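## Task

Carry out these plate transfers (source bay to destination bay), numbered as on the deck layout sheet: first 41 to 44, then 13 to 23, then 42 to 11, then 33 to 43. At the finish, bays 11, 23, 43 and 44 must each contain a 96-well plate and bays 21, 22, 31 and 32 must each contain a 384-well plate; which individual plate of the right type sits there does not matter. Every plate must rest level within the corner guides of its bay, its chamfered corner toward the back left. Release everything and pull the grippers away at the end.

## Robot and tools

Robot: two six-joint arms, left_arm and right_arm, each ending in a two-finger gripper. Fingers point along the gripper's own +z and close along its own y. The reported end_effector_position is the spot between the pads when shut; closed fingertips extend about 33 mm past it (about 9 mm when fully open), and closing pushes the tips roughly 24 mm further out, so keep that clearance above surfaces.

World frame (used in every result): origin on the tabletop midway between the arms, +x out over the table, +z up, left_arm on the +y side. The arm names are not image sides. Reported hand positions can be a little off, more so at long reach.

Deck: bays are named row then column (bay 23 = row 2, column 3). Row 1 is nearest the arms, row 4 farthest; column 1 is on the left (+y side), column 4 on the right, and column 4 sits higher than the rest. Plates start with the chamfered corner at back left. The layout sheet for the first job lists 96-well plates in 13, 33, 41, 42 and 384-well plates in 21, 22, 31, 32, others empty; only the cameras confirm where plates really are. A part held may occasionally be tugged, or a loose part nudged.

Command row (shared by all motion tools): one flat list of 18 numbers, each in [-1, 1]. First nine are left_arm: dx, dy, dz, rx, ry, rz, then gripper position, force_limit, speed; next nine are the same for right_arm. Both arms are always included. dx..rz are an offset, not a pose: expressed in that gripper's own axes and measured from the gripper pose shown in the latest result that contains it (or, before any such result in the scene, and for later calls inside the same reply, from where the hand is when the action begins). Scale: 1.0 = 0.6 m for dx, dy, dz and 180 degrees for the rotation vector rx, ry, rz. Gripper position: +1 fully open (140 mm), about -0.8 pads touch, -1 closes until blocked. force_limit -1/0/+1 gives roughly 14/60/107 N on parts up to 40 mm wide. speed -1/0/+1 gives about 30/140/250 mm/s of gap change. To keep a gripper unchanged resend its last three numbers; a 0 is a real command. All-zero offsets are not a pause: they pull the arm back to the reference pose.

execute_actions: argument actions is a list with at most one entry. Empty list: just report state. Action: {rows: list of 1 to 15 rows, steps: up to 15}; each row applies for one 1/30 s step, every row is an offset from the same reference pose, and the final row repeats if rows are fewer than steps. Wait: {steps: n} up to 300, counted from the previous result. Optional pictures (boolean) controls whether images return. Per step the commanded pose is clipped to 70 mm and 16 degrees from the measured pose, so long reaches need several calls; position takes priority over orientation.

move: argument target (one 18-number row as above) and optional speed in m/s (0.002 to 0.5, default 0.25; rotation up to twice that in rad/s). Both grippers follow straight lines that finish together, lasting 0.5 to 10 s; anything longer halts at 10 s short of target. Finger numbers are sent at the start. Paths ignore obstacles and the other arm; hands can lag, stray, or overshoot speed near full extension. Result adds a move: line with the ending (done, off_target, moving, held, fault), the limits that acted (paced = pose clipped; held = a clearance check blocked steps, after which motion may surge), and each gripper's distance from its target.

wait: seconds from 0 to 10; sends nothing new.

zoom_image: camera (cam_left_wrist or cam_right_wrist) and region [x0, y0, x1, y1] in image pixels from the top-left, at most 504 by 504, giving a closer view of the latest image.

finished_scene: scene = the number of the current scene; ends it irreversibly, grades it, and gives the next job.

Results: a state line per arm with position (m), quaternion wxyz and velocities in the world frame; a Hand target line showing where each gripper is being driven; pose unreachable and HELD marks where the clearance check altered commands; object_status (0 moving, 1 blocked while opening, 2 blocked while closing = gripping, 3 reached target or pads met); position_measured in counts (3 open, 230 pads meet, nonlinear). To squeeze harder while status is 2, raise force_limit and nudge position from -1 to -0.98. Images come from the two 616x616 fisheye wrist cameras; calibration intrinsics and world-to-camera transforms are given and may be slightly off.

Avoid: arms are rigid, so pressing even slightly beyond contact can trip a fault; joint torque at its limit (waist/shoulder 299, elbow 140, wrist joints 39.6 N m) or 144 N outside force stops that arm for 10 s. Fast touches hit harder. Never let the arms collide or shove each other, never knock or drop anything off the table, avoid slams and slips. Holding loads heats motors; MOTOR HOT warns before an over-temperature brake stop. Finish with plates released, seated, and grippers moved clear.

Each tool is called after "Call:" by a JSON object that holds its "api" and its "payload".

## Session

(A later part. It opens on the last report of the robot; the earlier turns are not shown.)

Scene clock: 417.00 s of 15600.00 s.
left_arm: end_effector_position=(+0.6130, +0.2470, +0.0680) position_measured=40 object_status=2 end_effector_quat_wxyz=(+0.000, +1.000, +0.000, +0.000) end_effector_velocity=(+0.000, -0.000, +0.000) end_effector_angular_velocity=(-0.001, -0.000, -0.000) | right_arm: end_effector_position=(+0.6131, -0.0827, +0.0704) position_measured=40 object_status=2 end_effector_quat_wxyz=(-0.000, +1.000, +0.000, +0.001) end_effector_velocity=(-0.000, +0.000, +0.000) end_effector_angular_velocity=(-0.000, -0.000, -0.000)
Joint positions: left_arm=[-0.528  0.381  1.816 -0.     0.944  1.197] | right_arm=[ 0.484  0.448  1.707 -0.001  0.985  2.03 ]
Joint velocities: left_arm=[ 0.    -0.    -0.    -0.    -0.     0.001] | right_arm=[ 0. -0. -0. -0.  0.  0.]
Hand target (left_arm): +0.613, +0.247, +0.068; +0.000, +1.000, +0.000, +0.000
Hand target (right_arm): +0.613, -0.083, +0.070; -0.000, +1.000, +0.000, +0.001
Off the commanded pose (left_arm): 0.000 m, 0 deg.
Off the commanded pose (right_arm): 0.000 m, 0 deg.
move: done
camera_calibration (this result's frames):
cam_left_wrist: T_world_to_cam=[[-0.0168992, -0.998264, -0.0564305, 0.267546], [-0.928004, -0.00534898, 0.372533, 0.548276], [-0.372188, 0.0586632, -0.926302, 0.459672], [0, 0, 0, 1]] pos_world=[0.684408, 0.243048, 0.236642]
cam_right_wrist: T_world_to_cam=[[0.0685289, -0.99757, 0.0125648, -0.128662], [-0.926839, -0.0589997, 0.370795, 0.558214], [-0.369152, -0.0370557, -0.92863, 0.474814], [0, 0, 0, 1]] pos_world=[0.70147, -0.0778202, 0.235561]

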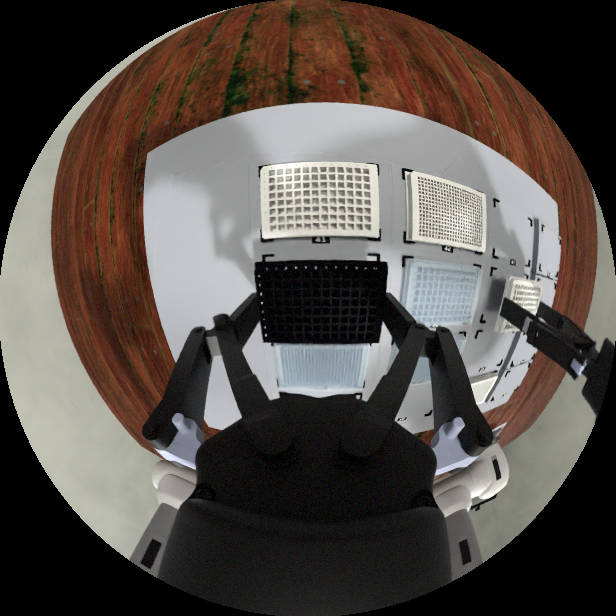

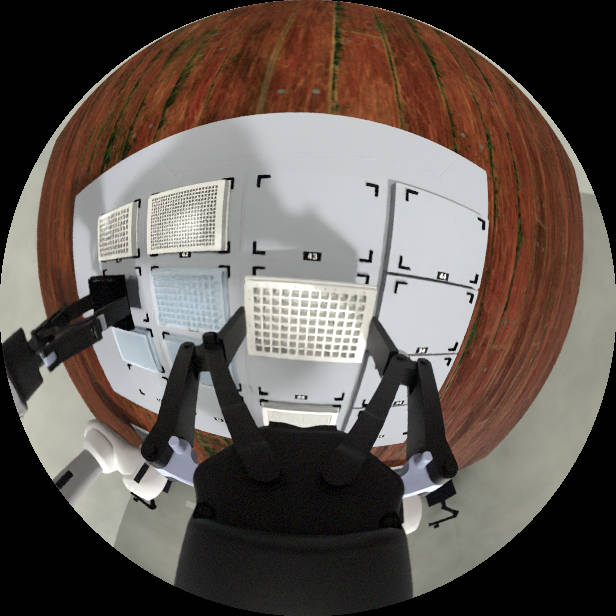

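Call:
{"api": "move", "payload": {"target": [-0.3533, 0.0033, 0, 0, 0, 0, -1, 0, -0.6, 0.1767, 0.275, -0.0233, 0, 0, 0, -1, 0, -0.6], "speed": 0.2}}

Call:
{"api": "zoom_image", "payload": {"camera": "cam_right_wrist", "region": [230, 230, 400, 310]}}

Call:
{"api": "zoom_image", "payload": {"camera": "cam_left_wrist", "region": [240, 220, 410, 300]}}

Scene clock: 480.83 s of 15600.00 s.
left_arm: end_effector_position=(+0.4011, +0.2452, +0.0679) position_measured=40 object_status=2 end_effector_quat_wxyz=(+0.000, +1.000, +0.000, +0.000) end_effector_velocity=(-0.001, +0.000, -0.000) end_effector_angular_velocity=(+0.001, +0.001, +0.000) | right_arm: end_effector_position=(+0.7192, -0.2476, +0.0844) position_measured=40 object_status=2 end_effector_quat_wxyz=(+0.000, +1.000, +0.000, +0.001) end_effector_velocity=(+0.000, -0.000, +0.001) end_effector_angular_velocity=(+0.001, -0.002, -0.002)
Joint positions: left_arm=[-0.69   0.108  2.182 -0.     0.851  1.035] | right_arm=[ 0.231  0.488  1.613 -0.001  1.039  1.776]
Joint velocities: left_arm=[-0.    -0.     0.     0.     0.001 -0.001] | right_arm=[-0.001 -0.001  0.     0.001 -0.001  0.   ]
Hand target (left_arm): +0.401, +0.245, +0.068; +0.000, +1.000, +0.000, +0.000
Hand target (right_arm): +0.719, -0.248, +0.084; +0.000, +1.000, +0.000, +0.001
Off the commanded pose (left_arm): 0.000 m, 0 deg.
Off the commanded pose (right_arm): 0.000 m, 0 deg.
After step 90, 59.37 s passed at rest.
move: done
camera_calibration (this result's frames):
cam_left_wrist: T_world_to_cam=[[-0.0168577, -0.998271, -0.056306, 0.262102], [-0.928003, -0.00534118, 0.372534, 0.351611], [-0.372191, 0.0585322, -0.926309, 0.38081], [0, 0, 0, 1]] pos_world=[0.472448, 0.241237, 0.236518]
cam_right_wrist: T_world_to_cam=[[0.0685819, -0.997561, 0.0129566, -0.300654], [-0.926825, -0.0589021, 0.370846, 0.641704], [-0.369178, -0.0374418, -0.928604, 0.52086], [0, 0, 0, 1]] pos_world=[0.807656, -0.242622, 0.249595]

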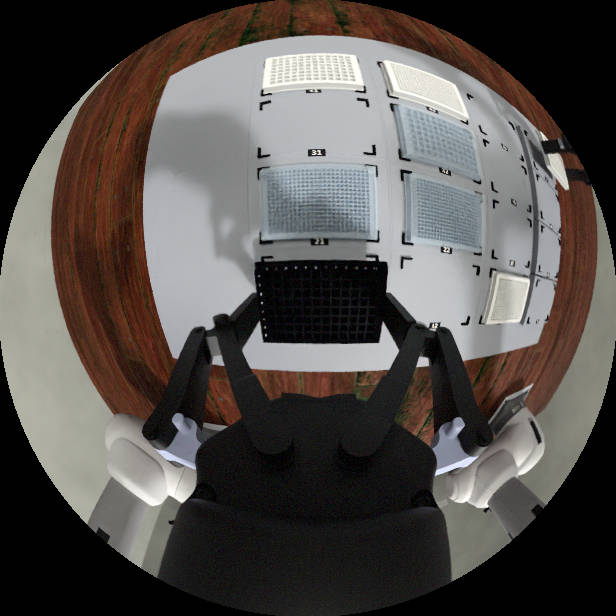

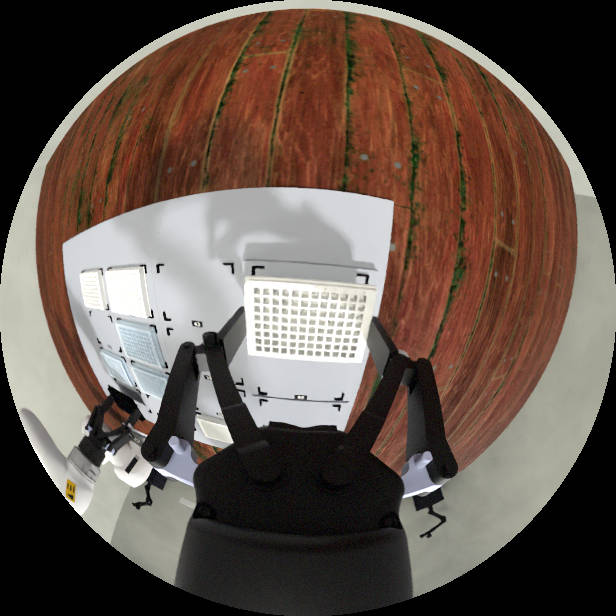

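Region (230, 230, 400, 310) of cam_right_wrist's 616x616 image, scaled by 2.965, with more detail than that image has; it fills the top 237 rows of this view, and the rest is white.

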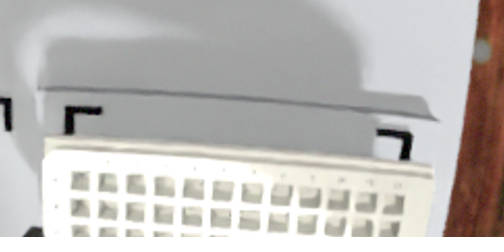

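Region (240, 220, 410, 300) of cam_left_wrist's 616x616 image, scaled by 2.965, with more detail than that image has; it fills the top 237 rows of this view, and the rest is white.

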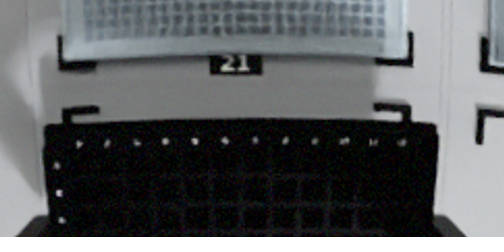

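Call:
{"api": "move", "payload": {"target": [-0.0035, -0.0025, 0.0432, 0, 0, 0, -1, 0, -0.6, 0.0017, -0.001, 0.0423, 0, 0, 0, -1, 0, -0.6], "speed": 0.05}}

Call:
{"api": "zoom_image", "payload": {"camera": "cam_right_wrist", "region": [218, 255, 398, 375]}}

Call:
{"api": "zoom_image", "payload": {"camera": "cam_left_wrist", "region": [230, 240, 410, 360]}}

Scene clock: 494.20 s of 15600.00 s.
left_arm: end_effector_position=(+0.3990, +0.2467, +0.0420) position_measured=40 object_status=2 end_effector_quat_wxyz=(+0.000, +1.000, +0.000, +0.000) end_effector_velocity=(-0.000, -0.000, -0.000) end_effector_angular_velocity=(+0.000, +0.000, -0.001) | right_arm: end_effector_position=(+0.7203, -0.2469, +0.0591) position_measured=40 object_status=2 end_effector_quat_wxyz=(+0.000, +1.000, +0.000, +0.001) end_effector_velocity=(+0.000, +0.000, +0.000) end_effector_angular_velocity=(+0.000, +0.000, +0.000)
Joint positions: left_arm=[-0.689  0.14   2.208  0.     0.793  1.035] | right_arm=[ 0.232  0.511  1.629 -0.001  1.     1.777]
Joint velocities: left_arm=[-0.001  0.     0.     0.    -0.     0.   ] | right_arm=[-0.    -0.    -0.     0.001  0.    -0.001]
Hand target (left_arm): +0.399, +0.247, +0.042; +0.000, +1.000, +0.000, +0.000
Hand target (right_arm): +0.720, -0.247, +0.059; +0.000, +1.000, +0.000, +0.001
Off the commanded pose (left_arm): 0.000 m, 0 deg.
Off the commanded pose (right_arm): 0.000 m, 0 deg.
After step 90, 9.57 s passed at rest.
move: done
camera_calibration (this result's frames):
cam_left_wrist: T_world_to_cam=[[-0.0169032, -0.998269, -0.0563334, 0.262139], [-0.928023, -0.00530594, 0.372484, 0.359318], [-0.372138, 0.0585748, -0.926327, 0.355952], [0, 0, 0, 1]] pos_world=[0.47035, 0.242742, 0.210655]
cam_right_wrist: T_world_to_cam=[[0.0685444, -0.997565, 0.0128363, -0.299714], [-0.926828, -0.0589121, 0.370836, 0.652135], [-0.369177, -0.0373158, -0.928609, 0.497767], [0, 0, 0, 1]] pos_world=[0.808725, -0.241991, 0.224243]

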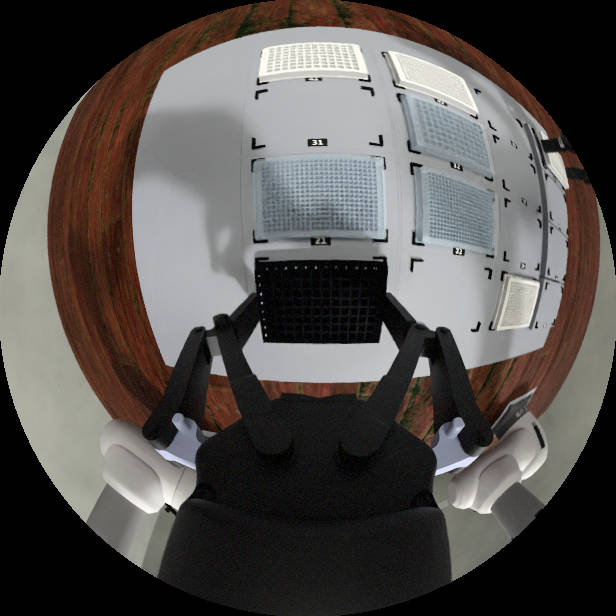

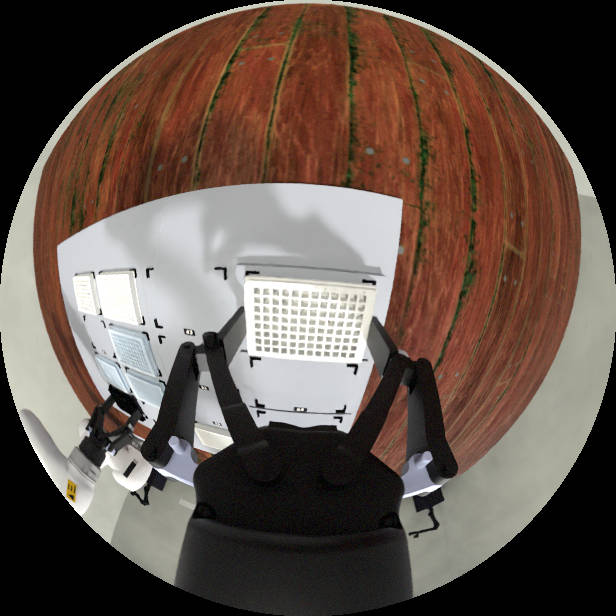

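Region (218, 255, 398, 375) of cam_right_wrist's 616x616 image, scaled by 2.800, with more detail than that image has.

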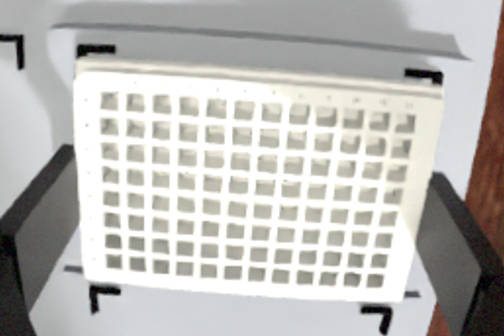

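Region (230, 240, 410, 360) of cam_left_wrist's 616x616 image, scaled by 2.800, with more detail than that image has.

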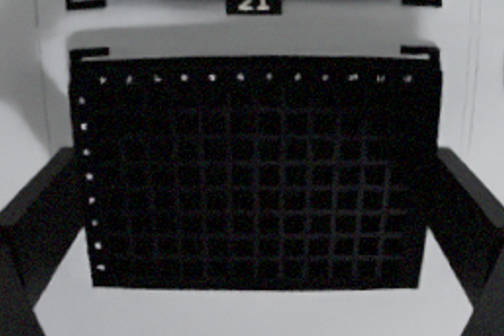

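Call:
{"api": "move", "payload": {"target": [0.0005, -0.0007, 0.0163, 0, 0, 0, -1, 0, -0.6, 0, 0, 0.0157, 0, 0, 0, -1, 0, -0.6], "speed": 0.015}}

Call:
{"api": "zoom_image", "payload": {"camera": "cam_right_wrist", "region": [218, 255, 398, 375]}}

Call:
{"api": "zoom_image", "payload": {"camera": "cam_left_wrist", "region": [230, 240, 410, 360]}}

Scene clock: 511.00 s of 15600.00 s.
left_arm: end_effector_position=(+0.3993, +0.2471, +0.0323) position_measured=40 object_status=2 end_effector_quat_wxyz=(+0.000, +1.000, +0.000, +0.000) end_effector_velocity=(-0.000, +0.000, -0.001) end_effector_angular_velocity=(+0.001, +0.001, -0.001) | right_arm: end_effector_position=(+0.7203, -0.2470, +0.0497) position_measured=40 object_status=2 end_effector_quat_wxyz=(+0.000, +1.000, +0.000, +0.001) end_effector_velocity=(-0.001, +0.000, -0.002) end_effector_angular_velocity=(-0.000, +0.003, -0.000)
Joint positions: left_arm=[-0.688  0.154  2.216 -0.     0.772  1.036] | right_arm=[ 0.232  0.52   1.635 -0.001  0.985  1.777]
Joint velocities: left_arm=[-0.     0.001  0.     0.     0.     0.001] | right_arm=[0.    0.002 0.001 0.001 0.    0.   ]
Hand target (left_arm): +0.399, +0.247, +0.032; +0.000, +1.000, +0.000, +0.000
Hand target (right_arm): +0.720, -0.247, +0.050; +0.000, +1.000, +0.000, +0.001
Off the commanded pose (left_arm): 0.000 m, 0 deg.
Off the commanded pose (right_arm): 0.000 m, 0 deg.
After step 90, 12.93 s passed at rest.
move: done
camera_calibration (this result's frames):
cam_left_wrist: T_world_to_cam=[[-0.0168582, -0.998273, -0.0562769, 0.261973], [-0.928023, -0.00532677, 0.372485, 0.363222], [-0.372142, 0.0585057, -0.92633, 0.347068], [0, 0, 0, 1]] pos_world=[0.470653, 0.24315, 0.200948]
cam_right_wrist: T_world_to_cam=[[0.0686147, -0.997559, 0.0129267, -0.299675], [-0.926847, -0.0589462, 0.370783, 0.655635], [-0.369116, -0.0374223, -0.92863, 0.48904], [0, 0, 0, 1]] pos_world=[0.808748, -0.241995, 0.214913]

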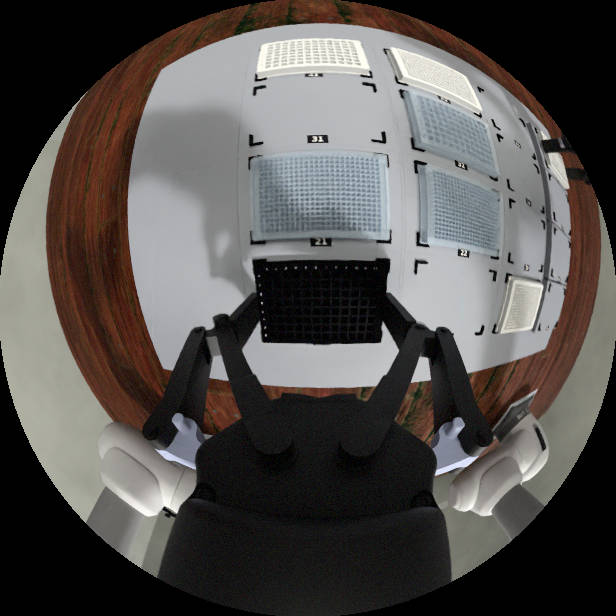

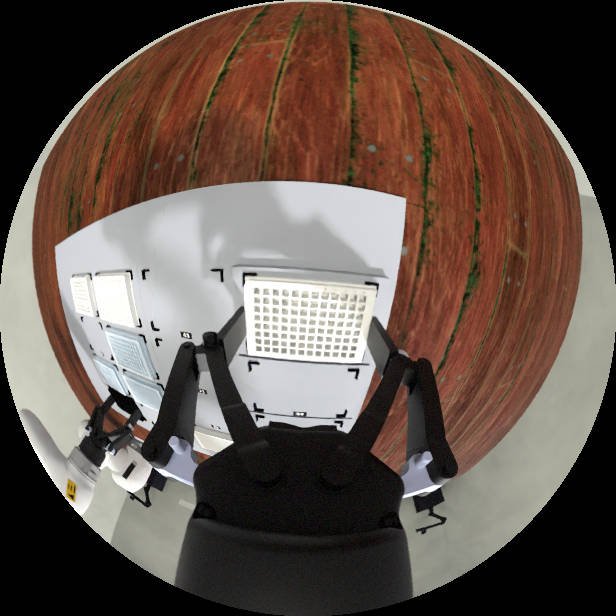

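Region (218, 255, 398, 375) of cam_right_wrist's 616x616 image, scaled by 2.800, with more detail than that image has.

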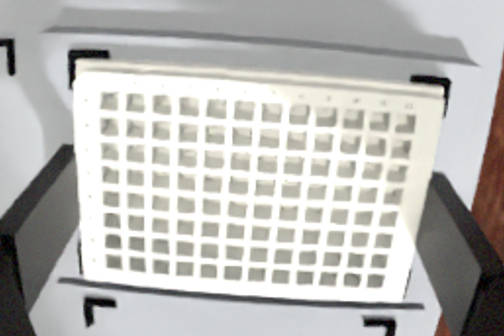

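Region (230, 240, 410, 360) of cam_left_wrist's 616x616 image, scaled by 2.800, with more detail than that image has.

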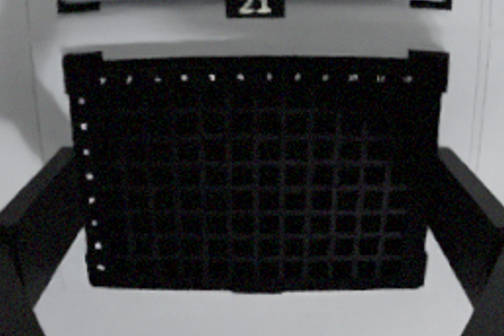

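Call:
{"api": "move", "payload": {"target": [0, 0, 0, 0, 0, 0, 0.88, 0, -0.5, 0, 0, 0, 0, 0, 0, 0.88, 0, -0.5], "speed": 0.02}}

Call:
{"api": "move", "payload": {"target": [0, 0, -0.04, 0, 0, 0, 0.88, 0, -0.5, 0, 0, -0.04, 0, 0, 0, 0.88, 0, -0.5], "speed": 0.08}}

Call:
{"api": "move", "payload": {"target": [0.3678, -0.2548, -0.04, 0, 0, 0, 0.88, 0, -0.5, -0.1787, -0.548, 0.015, 0, 0, 0, 0.88, 0, -0.5], "speed": 0.3}}

Call:
{"api": "move", "payload": {"target": [0, 0, 0, 0, 0, 0, 0.88, 0, -0.5, 0, 0, 0.0505, 0, 0, 0, 0.88, 0, -0.5], "speed": 0.05}}

Call:
{"api": "zoom_image", "payload": {"camera": "cam_right_wrist", "region": [218, 255, 398, 375]}}

Scene clock: 631.70 s of 15600.00 s.
left_arm: end_effector_position=(+0.3993, +0.2471, +0.0323) position_measured=18 object_status=3 end_effector_quat_wxyz=(+0.000, +1.000, +0.000, +0.000) end_effector_velocity=(-0.000, +0.000, +0.000) end_effector_angular_velocity=(+0.000, +0.001, -0.000) | right_arm: end_effector_position=(+0.7203, -0.2469, +0.0497) position_measured=18 object_status=3 end_effector_quat_wxyz=(+0.000, +1.000, +0.000, +0.001) end_effector_velocity=(-0.001, -0.000, -0.001) end_effector_angular_velocity=(+0.000, +0.001, +0.000)
Joint positions: left_arm=[-0.688  0.154  2.216 -0.     0.772  1.036] | right_arm=[ 0.232  0.52   1.635 -0.     0.985  1.777]
Joint velocities: left_arm=[ 0.    -0.    -0.    -0.     0.001  0.   ] | right_arm=[-0.    -0.     0.002  0.    -0.001 -0.   ]
Hand target (left_arm): +0.399, +0.247, +0.032; +0.000, +1.000, +0.000, +0.000
Hand target (right_arm): +0.720, -0.247, +0.050; +0.000, +1.000, +0.000, +0.001
Off the commanded pose (left_arm): 0.000 m, 0 deg.
Off the commanded pose (right_arm): 0.000 m, 0 deg.
After step 90, 117.00 s passed at rest.
move: done
camera_calibration (this result's frames):
cam_left_wrist: T_world_to_cam=[[-0.0168568, -0.998272, -0.0562942, 0.261988], [-0.928026, -0.00533399, 0.372477, 0.363235], [-0.372133, 0.0585213, -0.926333, 0.347057], [0, 0, 0, 1]] pos_world=[0.470659, 0.243162, 0.200942]
cam_right_wrist: T_world_to_cam=[[0.0685214, -0.997568, 0.0127767, -0.299548], [-0.926844, -0.0589144, 0.370796, 0.655637], [-0.369142, -0.0372495, -0.928626, 0.489097], [0, 0, 0, 1]] pos_world=[0.808745, -0.241974, 0.214908]

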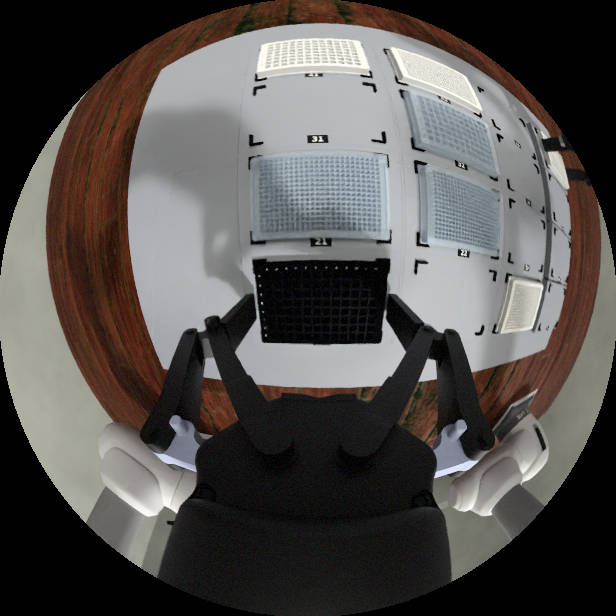

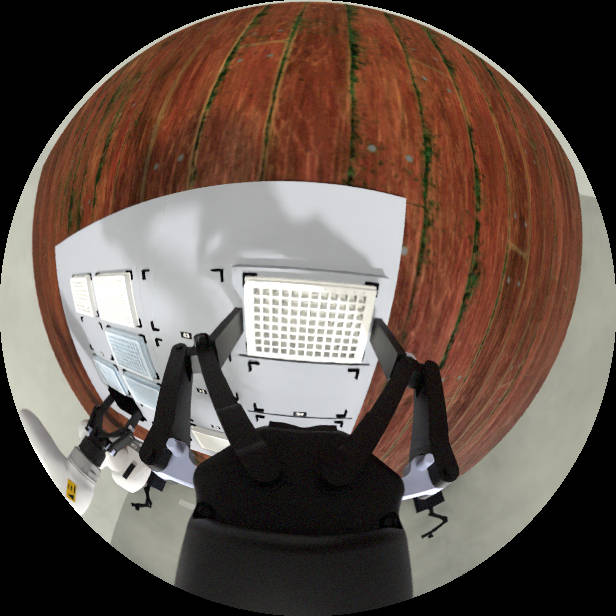

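Scene clock: 632.43 s of 15600.00 s.
left_arm: end_effector_position=(+0.3993, +0.2471, +0.0563) position_measured=18 object_status=3 end_effector_quat_wxyz=(+0.000, +1.000, +0.000, +0.000) end_effector_velocity=(-0.000, -0.000, +0.000) end_effector_angular_velocity=(+0.000, +0.000, -0.002) | right_arm: end_effector_position=(+0.7203, -0.2469, +0.0737) position_measured=18 object_status=3 end_effector_quat_wxyz=(+0.000, +1.000, +0.000, +0.001) end_effector_velocity=(+0.001, +0.000, +0.002) end_effector_angular_velocity=(+0.001, -0.002, -0.000)
Joint positions: left_arm=[-0.688  0.12   2.196 -0.     0.825  1.036] | right_arm=[ 0.232  0.499  1.619 -0.     1.023  1.777]
Joint velocities: left_arm=[-0.001  0.    -0.     0.     0.001  0.001] | right_arm=[-0.    -0.002 -0.001  0.     0.001 -0.   ]
Hand target (left_arm): +0.399, +0.247, +0.056; +0.000, +1.000, +0.000, +0.000
Hand target (right_arm): +0.720, -0.247, +0.074; +0.000, +1.000, +0.000, +0.001
Off the commanded pose (left_arm): 0.000 m, 0 deg.
Off the commanded pose (right_arm): 0.000 m, 0 deg.
move: done
camera_calibration (this result's frames):
cam_left_wrist: T_world_to_cam=[[-0.0168467, -0.998272, -0.0562975, 0.26333], [-0.928013, -0.00534665, 0.37251, 0.354305], [-0.372167, 0.0585204, -0.926319, 0.369251], [0, 0, 0, 1]] pos_world=[0.470659, 0.24316, 0.224886]
cam_right_wrist: T_world_to_cam=[[0.0685072, -0.997569, 0.0127896, -0.299856], [-0.926836, -0.0588955, 0.370819, 0.64669], [-0.369164, -0.0372576, -0.928617, 0.511355], [0, 0, 0, 1]] pos_world=[0.808692, -0.241988, 0.238883]

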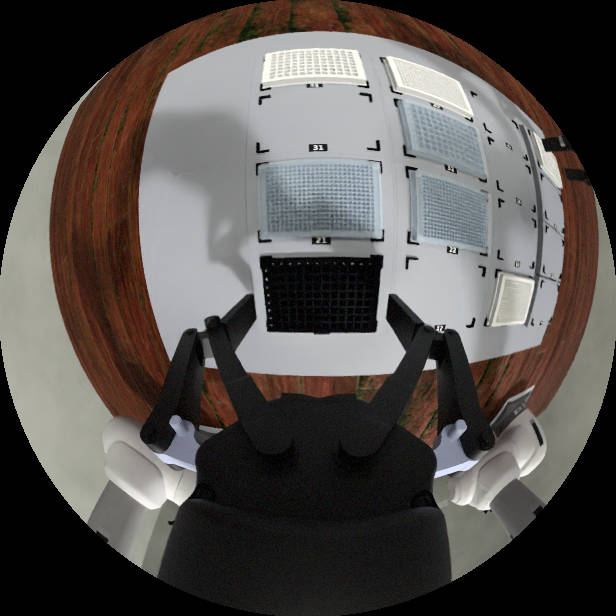

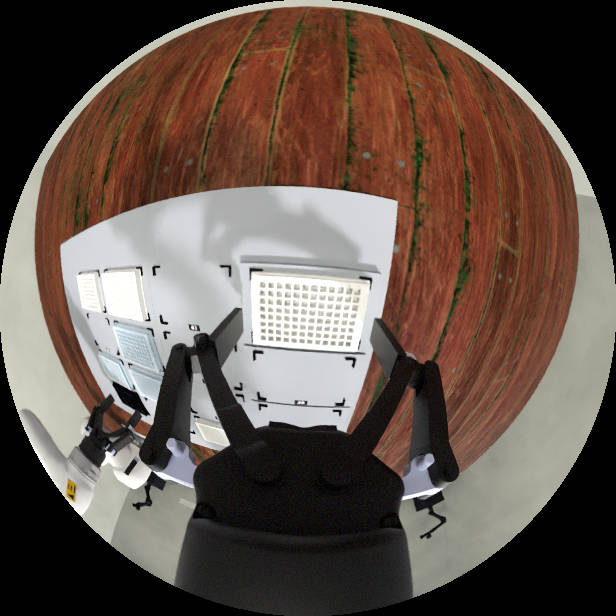

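Scene clock: 634.03 s of 15600.00 s.
left_arm: end_effector_position=(+0.6200, +0.3997, +0.0803) position_measured=18 object_status=3 end_effector_quat_wxyz=(+0.000, +1.000, +0.000, +0.000) end_effector_velocity=(+0.001, +0.000, -0.000) end_effector_angular_velocity=(+0.000, -0.001, -0.000) | right_arm: end_effector_position=(+0.6127, +0.0817, +0.0649) position_measured=18 object_status=3 end_effector_quat_wxyz=(-0.000, +1.000, +0.000, +0.001) end_effector_velocity=(-0.000, +0.000, -0.002) end_effector_angular_velocity=(-0.002, +0.002, +0.000)
Joint positions: left_arm=[-0.305  0.334  1.858 -0.     0.949  1.42 ] | right_arm=[ 0.664  0.579  1.503 -0.001  1.057  2.21 ]
Joint velocities: left_arm=[ 0.001  0.001 -0.     0.001 -0.001  0.   ] | right_arm=[ 0.001  0.003 -0.    -0.001  0.     0.001]
Hand target (left_arm): +0.620, +0.400, +0.080; +0.000, +1.000, +0.000, +0.000
Hand target (right_arm): +0.613, +0.082, +0.065; -0.000, +1.000, +0.000, +0.001
Off the commanded pose (left_arm): 0.000 m, 0 deg.
Off the commanded pose (right_arm): 0.000 m, 0 deg.
move: done
camera_calibration (this result's frames):
cam_left_wrist: T_world_to_cam=[[-0.0168596, -0.998263, -0.0564535, 0.420753], [-0.928031, -0.00539001, 0.372464, 0.550974], [-0.372122, 0.0586702, -0.926328, 0.464666], [0, 0, 0, 1]] pos_world=[0.691326, 0.39573, 0.248968]
cam_right_wrist: T_world_to_cam=[[0.0684291, -0.99758, 0.01228, 0.0355523], [-0.926866, -0.0590148, 0.370725, 0.56963], [-0.369103, -0.0367503, -0.928662, 0.475602], [0, 0, 0, 1]] pos_world=[0.701084, 0.0865614, 0.230061]

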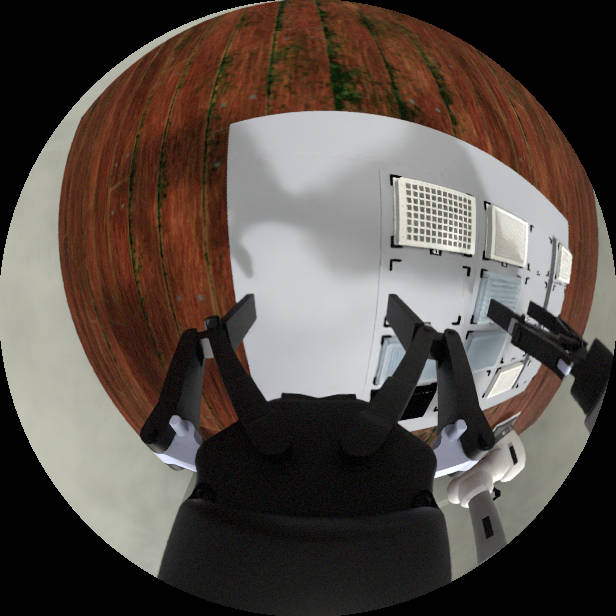

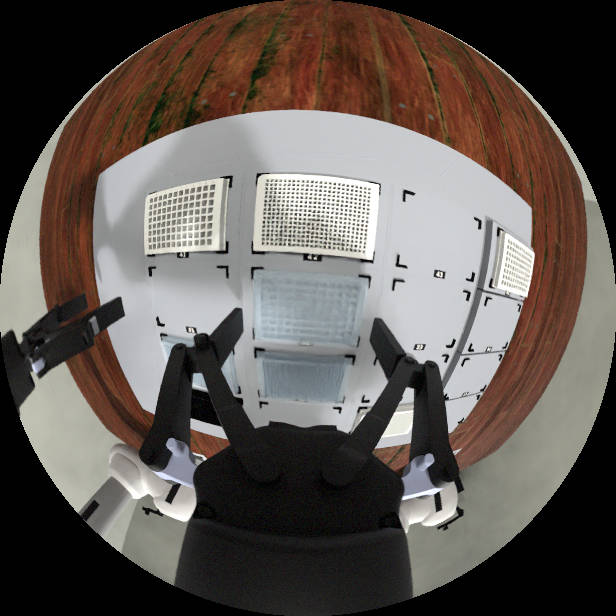

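Scene clock: 634.90 s of 15600.00 s.
left_arm: end_effector_position=(+0.6200, +0.3997, +0.0803) position_measured=18 object_status=3 end_effector_quat_wxyz=(+0.000, +1.000, +0.000, +0.000) end_effector_velocity=(+0.000, +0.000, +0.000) end_effector_angular_velocity=(-0.000, -0.001, +0.000) | right_arm: end_effector_position=(+0.6127, +0.0818, +0.0346) position_measured=18 object_status=3 end_effector_quat_wxyz=(-0.000, +1.000, +0.000, +0.001) end_effector_velocity=(+0.001, -0.000, +0.001) end_effector_angular_velocity=(+0.001, -0.003, +0.000)
Joint positions: left_arm=[-0.305  0.334  1.858 -0.     0.949  1.42 ] | right_arm=[ 0.664  0.604  1.523 -0.001  1.012  2.21 ]
Joint velocities: left_arm=[ 0.    -0.    -0.     0.    -0.001 -0.   ] | right_arm=[-0.    -0.001  0.    -0.001 -0.002  0.   ]
Hand target (left_arm): +0.620, +0.400, +0.080; +0.000, +1.000, +0.000, +0.000
Hand target (right_arm): +0.613, +0.082, +0.035; -0.000, +1.000, +0.000, +0.001
Off the commanded pose (left_arm): 0.000 m, 0 deg.
Off the commanded pose (right_arm): 0.000 m, 0 deg.
move: done
camera_calibration (this result's frames):
cam_left_wrist: T_world_to_cam=[[-0.0168534, -0.998263, -0.0564529, 0.420755], [-0.928031, -0.00539547, 0.372463, 0.550983], [-0.372121, 0.0586673, -0.926328, 0.464668], [0, 0, 0, 1]] pos_world=[0.691333, 0.395736, 0.248967]
cam_right_wrist: T_world_to_cam=[[0.0684712, -0.997578, 0.0122594, 0.0359567], [-0.926871, -0.0590624, 0.370705, 0.580908], [-0.369083, -0.0367455, -0.92867, 0.447496], [0, 0, 0, 1]] pos_world=[0.701128, 0.0866229, 0.19979]

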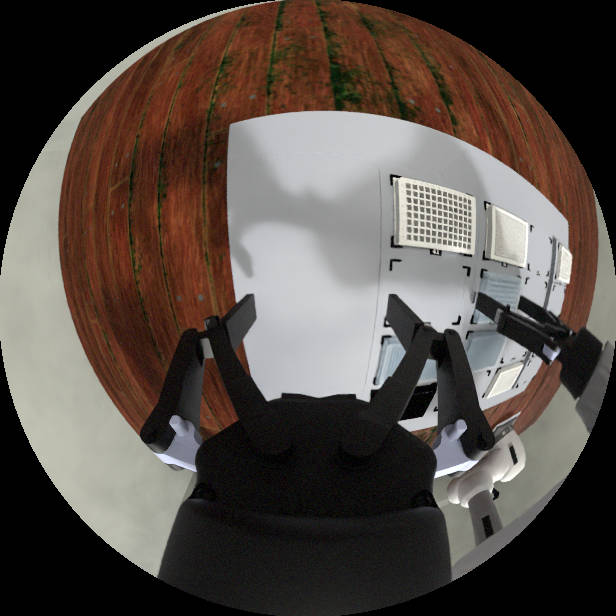

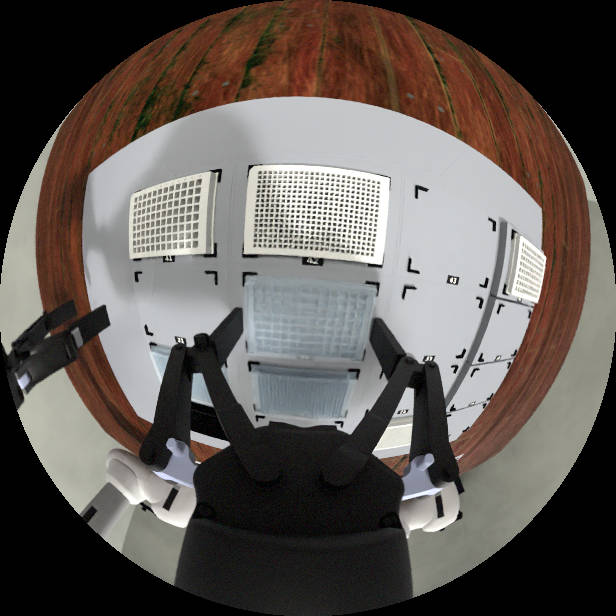

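Region (218, 255, 398, 375) of cam_right_wrist's 616x616 image, scaled by 2.800, with more detail than that image has.

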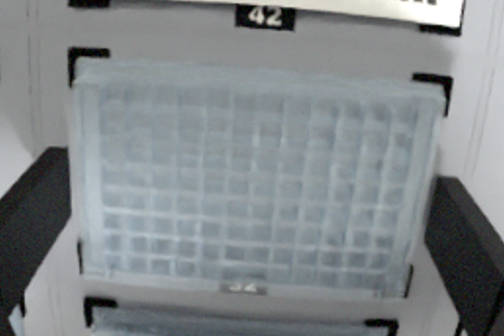

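Call:
{"api": "move", "payload": {"target": [0, 0, 0, 0, 0, 0, 0.88, 0, -0.5, 0, 0.0008, 0, 0, 0, 0, -1, 0, -1], "speed": 0.02}}

Call:
{"api": "move", "payload": {"target": [0, 0, 0, 0, 0, 0, 0.88, 0, -0.5, 0, 0, -0.05, 0, 0, 0, -1, 0, -1], "speed": 0.06}}

Call:
{"api": "move", "payload": {"target": [0.1667, 0.5287, 0.0305, 0, 0, 0, 0.88, 0, -0.5, -0.1782, 0.2733, 0, 0, 0, 0, -1, 0, -1], "speed": 0.25}}

Call:
{"api": "move", "payload": {"target": [0, 0, 0.0498, 0, 0, 0, 0.88, 0, -0.5, 0, 0, 0.0333, 0, 0, 0, -1, 0, -1], "speed": 0.05}}

Call:
{"api": "zoom_image", "payload": {"camera": "cam_right_wrist", "region": [218, 255, 398, 375]}}

Call:
{"api": "zoom_image", "payload": {"camera": "cam_left_wrist", "region": [230, 240, 410, 360]}}

Scene clock: 658.47 s of 15600.00 s.
left_arm: end_effector_position=(+0.6200, +0.3997, +0.0803) position_measured=18 object_status=3 end_effector_quat_wxyz=(+0.000, +1.000, +0.000, +0.000) end_effector_velocity=(+0.000, +0.000, +0.000) end_effector_angular_velocity=(+0.000, -0.001, -0.001) | right_arm: end_effector_position=(+0.6127, +0.0813, +0.0347) position_measured=39 object_status=2 end_effector_quat_wxyz=(-0.000, +1.000, +0.000, +0.001) end_effector_velocity=(-0.001, -0.001, -0.002) end_effector_angular_velocity=(-0.002, +0.002, -0.001)
Joint positions: left_arm=[-0.305  0.334  1.858 -0.     0.949  1.42 ] | right_arm=[ 0.664  0.604  1.524 -0.001  1.012  2.209]
Joint velocities: left_arm=[-0.    -0.     0.     0.    -0.001  0.001] | right_arm=[-0.     0.002  0.001  0.     0.     0.001]
Hand target (left_arm): +0.620, +0.400, +0.080; +0.000, +1.000, +0.000, +0.000
Hand target (right_arm): +0.613, +0.081, +0.035; -0.000, +1.000, +0.000, +0.001
Off the commanded pose (left_arm): 0.000 m, 0 deg.
Off the commanded pose (right_arm): 0.000 m, 0 deg.
After step 90, 19.87 s passed at rest.
move: done
camera_calibration (this result's frames):
cam_left_wrist: T_world_to_cam=[[-0.0168631, -0.998263, -0.0564527, 0.420754], [-0.928031, -0.00538643, 0.372463, 0.550979], [-0.37212, 0.0586707, -0.926328, 0.464667], [0, 0, 0, 1]] pos_world=[0.691333, 0.395729, 0.248967]
cam_right_wrist: T_world_to_cam=[[0.0684821, -0.997578, 0.0122038, 0.0354938], [-0.926901, -0.0590963, 0.370624, 0.580889], [-0.369005, -0.0366928, -0.928703, 0.447501], [0, 0, 0, 1]] pos_world=[0.701126, 0.0861563, 0.199871]

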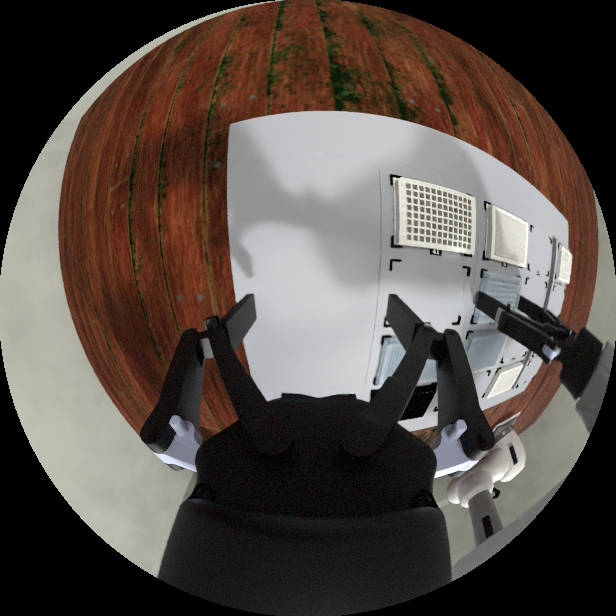

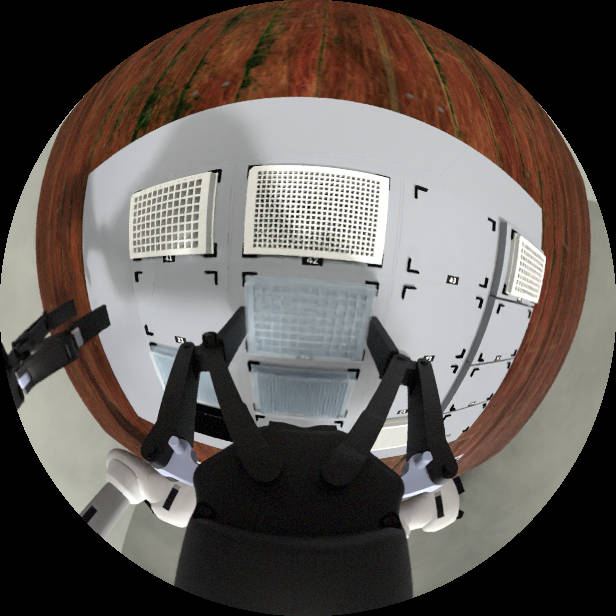

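Scene clock: 659.27 s of 15600.00 s.
left_arm: end_effector_position=(+0.6200, +0.3997, +0.0803) position_measured=18 object_status=3 end_effector_quat_wxyz=(+0.000, +1.000, +0.000, +0.000) end_effector_velocity=(+0.000, +0.000, -0.000) end_effector_angular_velocity=(+0.000, +0.000, -0.001) | right_arm: end_effector_position=(+0.6127, +0.0813, +0.0646) position_measured=40 object_status=2 end_effector_quat_wxyz=(-0.000, +1.000, +0.000, +0.001) end_effector_velocity=(+0.000, +0.000, -0.000) end_effector_angular_velocity=(-0.000, -0.000, +0.001)
Joint positions: left_arm=[-0.305  0.334  1.858 -0.     0.949  1.42 ] | right_arm=[ 0.664  0.579  1.504 -0.001  1.057  2.209]
Joint velocities: left_arm=[ 0.     0.001  0.     0.    -0.     0.001] | right_arm=[ 0.     0.001 -0.001 -0.001 -0.    -0.   ]
Hand target (left_arm): +0.620, +0.400, +0.080; +0.000, +1.000, +0.000, +0.000
Hand target (right_arm): +0.613, +0.081, +0.065; -0.000, +1.000, +0.000, +0.001
Off the commanded pose (left_arm): 0.000 m, 0 deg.
Off the commanded pose (right_arm): 0.000 m, 0 deg.
move: done
camera_calibration (this result's frames):
cam_left_wrist: T_world_to_cam=[[-0.0168633, -0.998263, -0.0564524, 0.420754], [-0.928031, -0.00538614, 0.372463, 0.550979], [-0.37212, 0.0586706, -0.926328, 0.464667], [0, 0, 0, 1]] pos_world=[0.691333, 0.395729, 0.248967]
cam_right_wrist: T_world_to_cam=[[0.0684387, -0.99758, 0.0122277, 0.0350921], [-0.926899, -0.0590466, 0.370636, 0.569726], [-0.369017, -0.0366996, -0.928698, 0.475333], [0, 0, 0, 1]] pos_world=[0.701083, 0.0860921, 0.229851]

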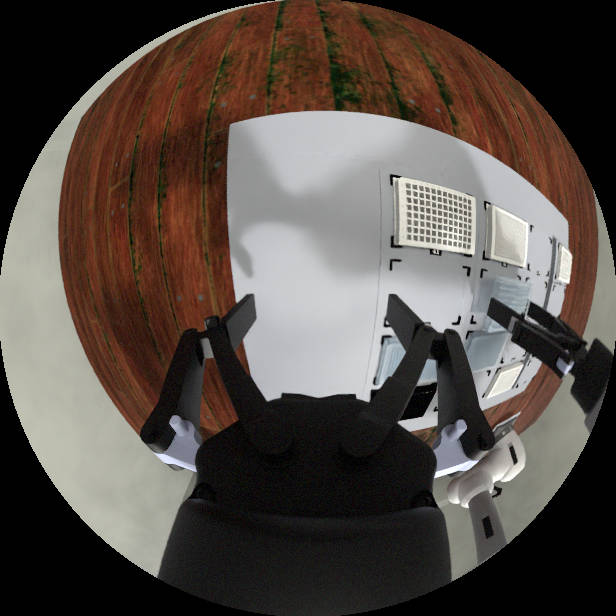

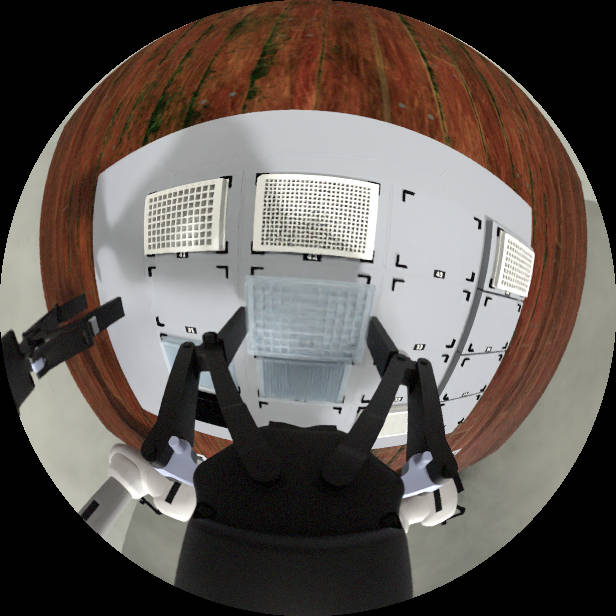

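Scene clock: 661.00 s of 15600.00 s.
left_arm: end_effector_position=(+0.7201, +0.0826, +0.0622) position_measured=18 object_status=3 end_effector_quat_wxyz=(+0.000, +1.000, +0.000, +0.000) end_effector_velocity=(-0.000, -0.001, +0.000) end_effector_angular_velocity=(-0.000, -0.000, -0.001) | right_arm: end_effector_position=(+0.5060, -0.0829, +0.0642) position_measured=40 object_status=2 end_effector_quat_wxyz=(-0.000, +1.000, +0.000, +0.001) end_effector_velocity=(+0.001, +0.000, +0.001) end_effector_angular_velocity=(+0.001, -0.002, +0.001)
Joint positions: left_arm=[-0.663  0.609  1.459 -0.     1.073  1.062] | right_arm=[ 0.558  0.33   1.9   -0.001  0.91   2.103]
Joint velocities: left_arm=[-0.001  0.    -0.001  0.     0.    -0.   ] | right_arm=[ 0.    -0.001 -0.001 -0.    -0.    -0.   ]
Hand target (left_arm): +0.720, +0.083, +0.062; +0.000, +1.000, +0.000, +0.000
Hand target (right_arm): +0.506, -0.083, +0.064; -0.000, +1.000, +0.000, +0.001
Off the commanded pose (left_arm): 0.000 m, 0 deg.
Off the commanded pose (right_arm): 0.000 m, 0 deg.
move: done
camera_calibration (this result's frames):
cam_left_wrist: T_world_to_cam=[[-0.0168191, -0.998273, -0.0562942, 0.104853], [-0.928018, -0.00537021, 0.372496, 0.648902], [-0.372155, 0.0585071, -0.926325, 0.503761], [0, 0, 0, 1]] pos_world=[0.791433, 0.0786826, 0.230836]
cam_right_wrist: T_world_to_cam=[[0.0686966, -0.997559, 0.0125018, -0.121524], [-0.926911, -0.0591871, 0.370584, 0.461331], [-0.368939, -0.0370459, -0.928715, 0.429503], [0, 0, 0, 1]] pos_world=[0.594421, -0.0780116, 0.229444]

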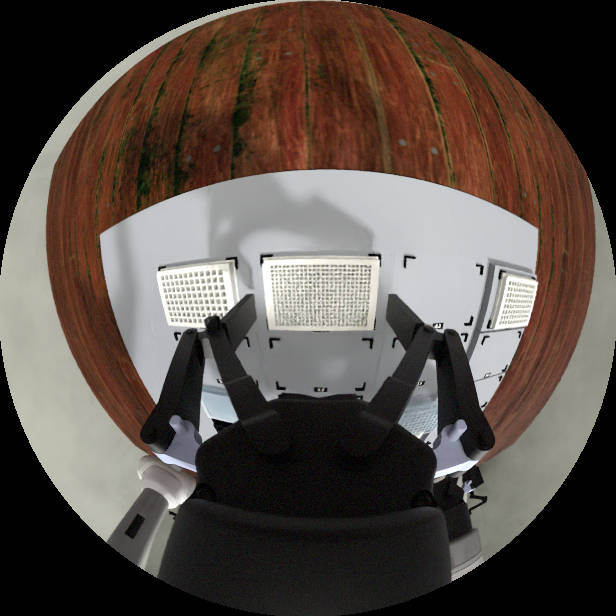

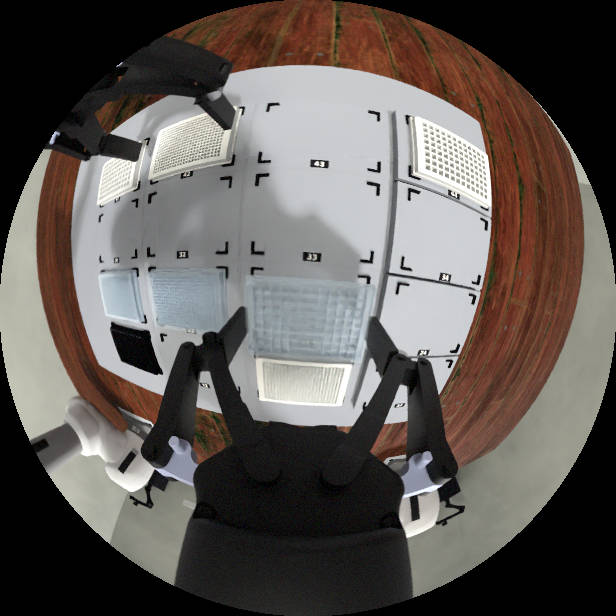

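Scene clock: 661.87 s of 15600.00 s.
left_arm: end_effector_position=(+0.7201, +0.0826, +0.0324) position_measured=18 object_status=3 end_effector_quat_wxyz=(+0.000, +1.000, +0.000, +0.000) end_effector_velocity=(-0.000, +0.000, -0.000) end_effector_angular_velocity=(+0.000, +0.001, -0.000) | right_arm: end_effector_position=(+0.5061, -0.0829, +0.0443) position_measured=40 object_status=2 end_effector_quat_wxyz=(-0.000, +1.000, +0.000, +0.001) end_effector_velocity=(-0.000, +0.001, -0.001) end_effector_angular_velocity=(+0.001, +0.001, -0.001)
Joint positions: left_arm=[-0.663  0.633  1.478 -0.     1.03   1.062] | right_arm=[ 0.558  0.352  1.914 -0.001  0.875  2.103]
Joint velocities: left_arm=[ 0.    -0.     0.    -0.     0.001  0.001] | right_arm=[ 0.     0.001 -0.     0.002 -0.001 -0.   ]
Hand target (left_arm): +0.720, +0.083, +0.032; +0.000, +1.000, +0.000, +0.000
Hand target (right_arm): +0.506, -0.083, +0.044; -0.000, +1.000, +0.000, +0.001
Off the commanded pose (left_arm): 0.000 m, 0 deg.
Off the commanded pose (right_arm): 0.000 m, 0 deg.
move: done
camera_calibration (this result's frames):
cam_left_wrist: T_world_to_cam=[[-0.0168443, -0.998271, -0.0563057, 0.103185], [-0.928036, -0.00534835, 0.372453, 0.660032], [-0.37211, 0.0585274, -0.926342, 0.4761], [0, 0, 0, 1]] pos_world=[0.791433, 0.0786721, 0.20101]
cam_right_wrist: T_world_to_cam=[[0.0687163, -0.997558, 0.0124781, -0.121258], [-0.926913, -0.0592145, 0.370576, 0.46877], [-0.368932, -0.0370307, -0.928718, 0.410974], [0, 0, 0, 1]] pos_world=[0.594463, -0.077985, 0.209477]

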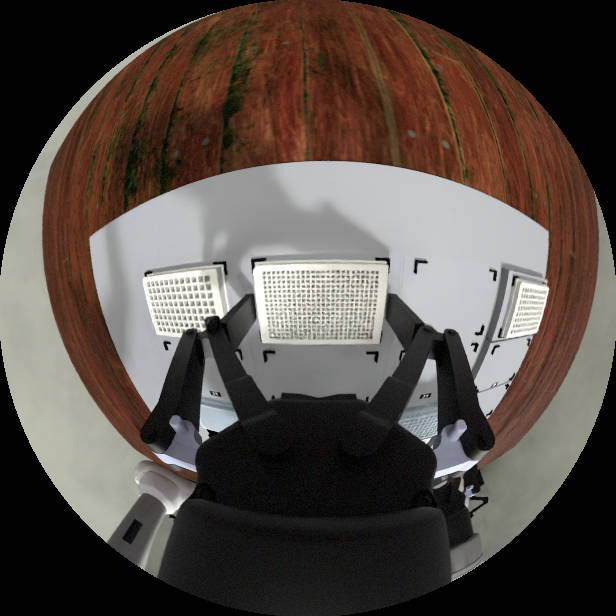

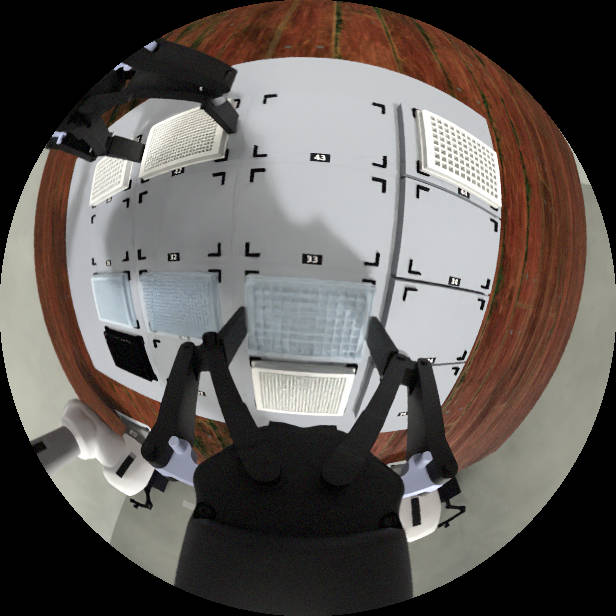

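Region (218, 255, 398, 375) of cam_right_wrist's 616x616 image, scaled by 2.800, with more detail than that image has.

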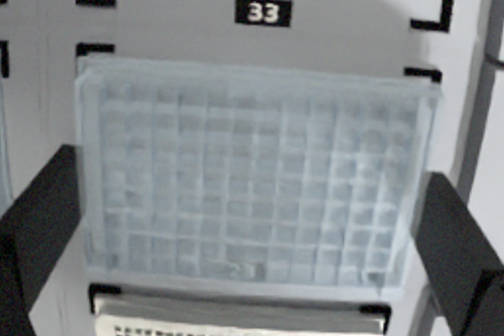

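Region (230, 240, 410, 360) of cam_left_wrist's 616x616 image, scaled by 2.800, with more detail than that image has.

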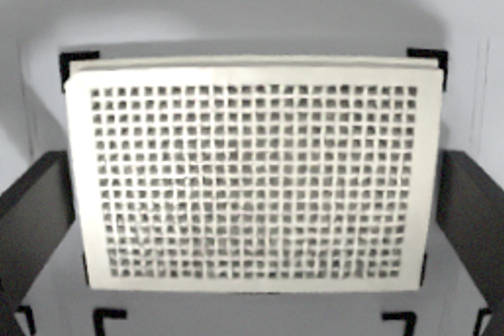

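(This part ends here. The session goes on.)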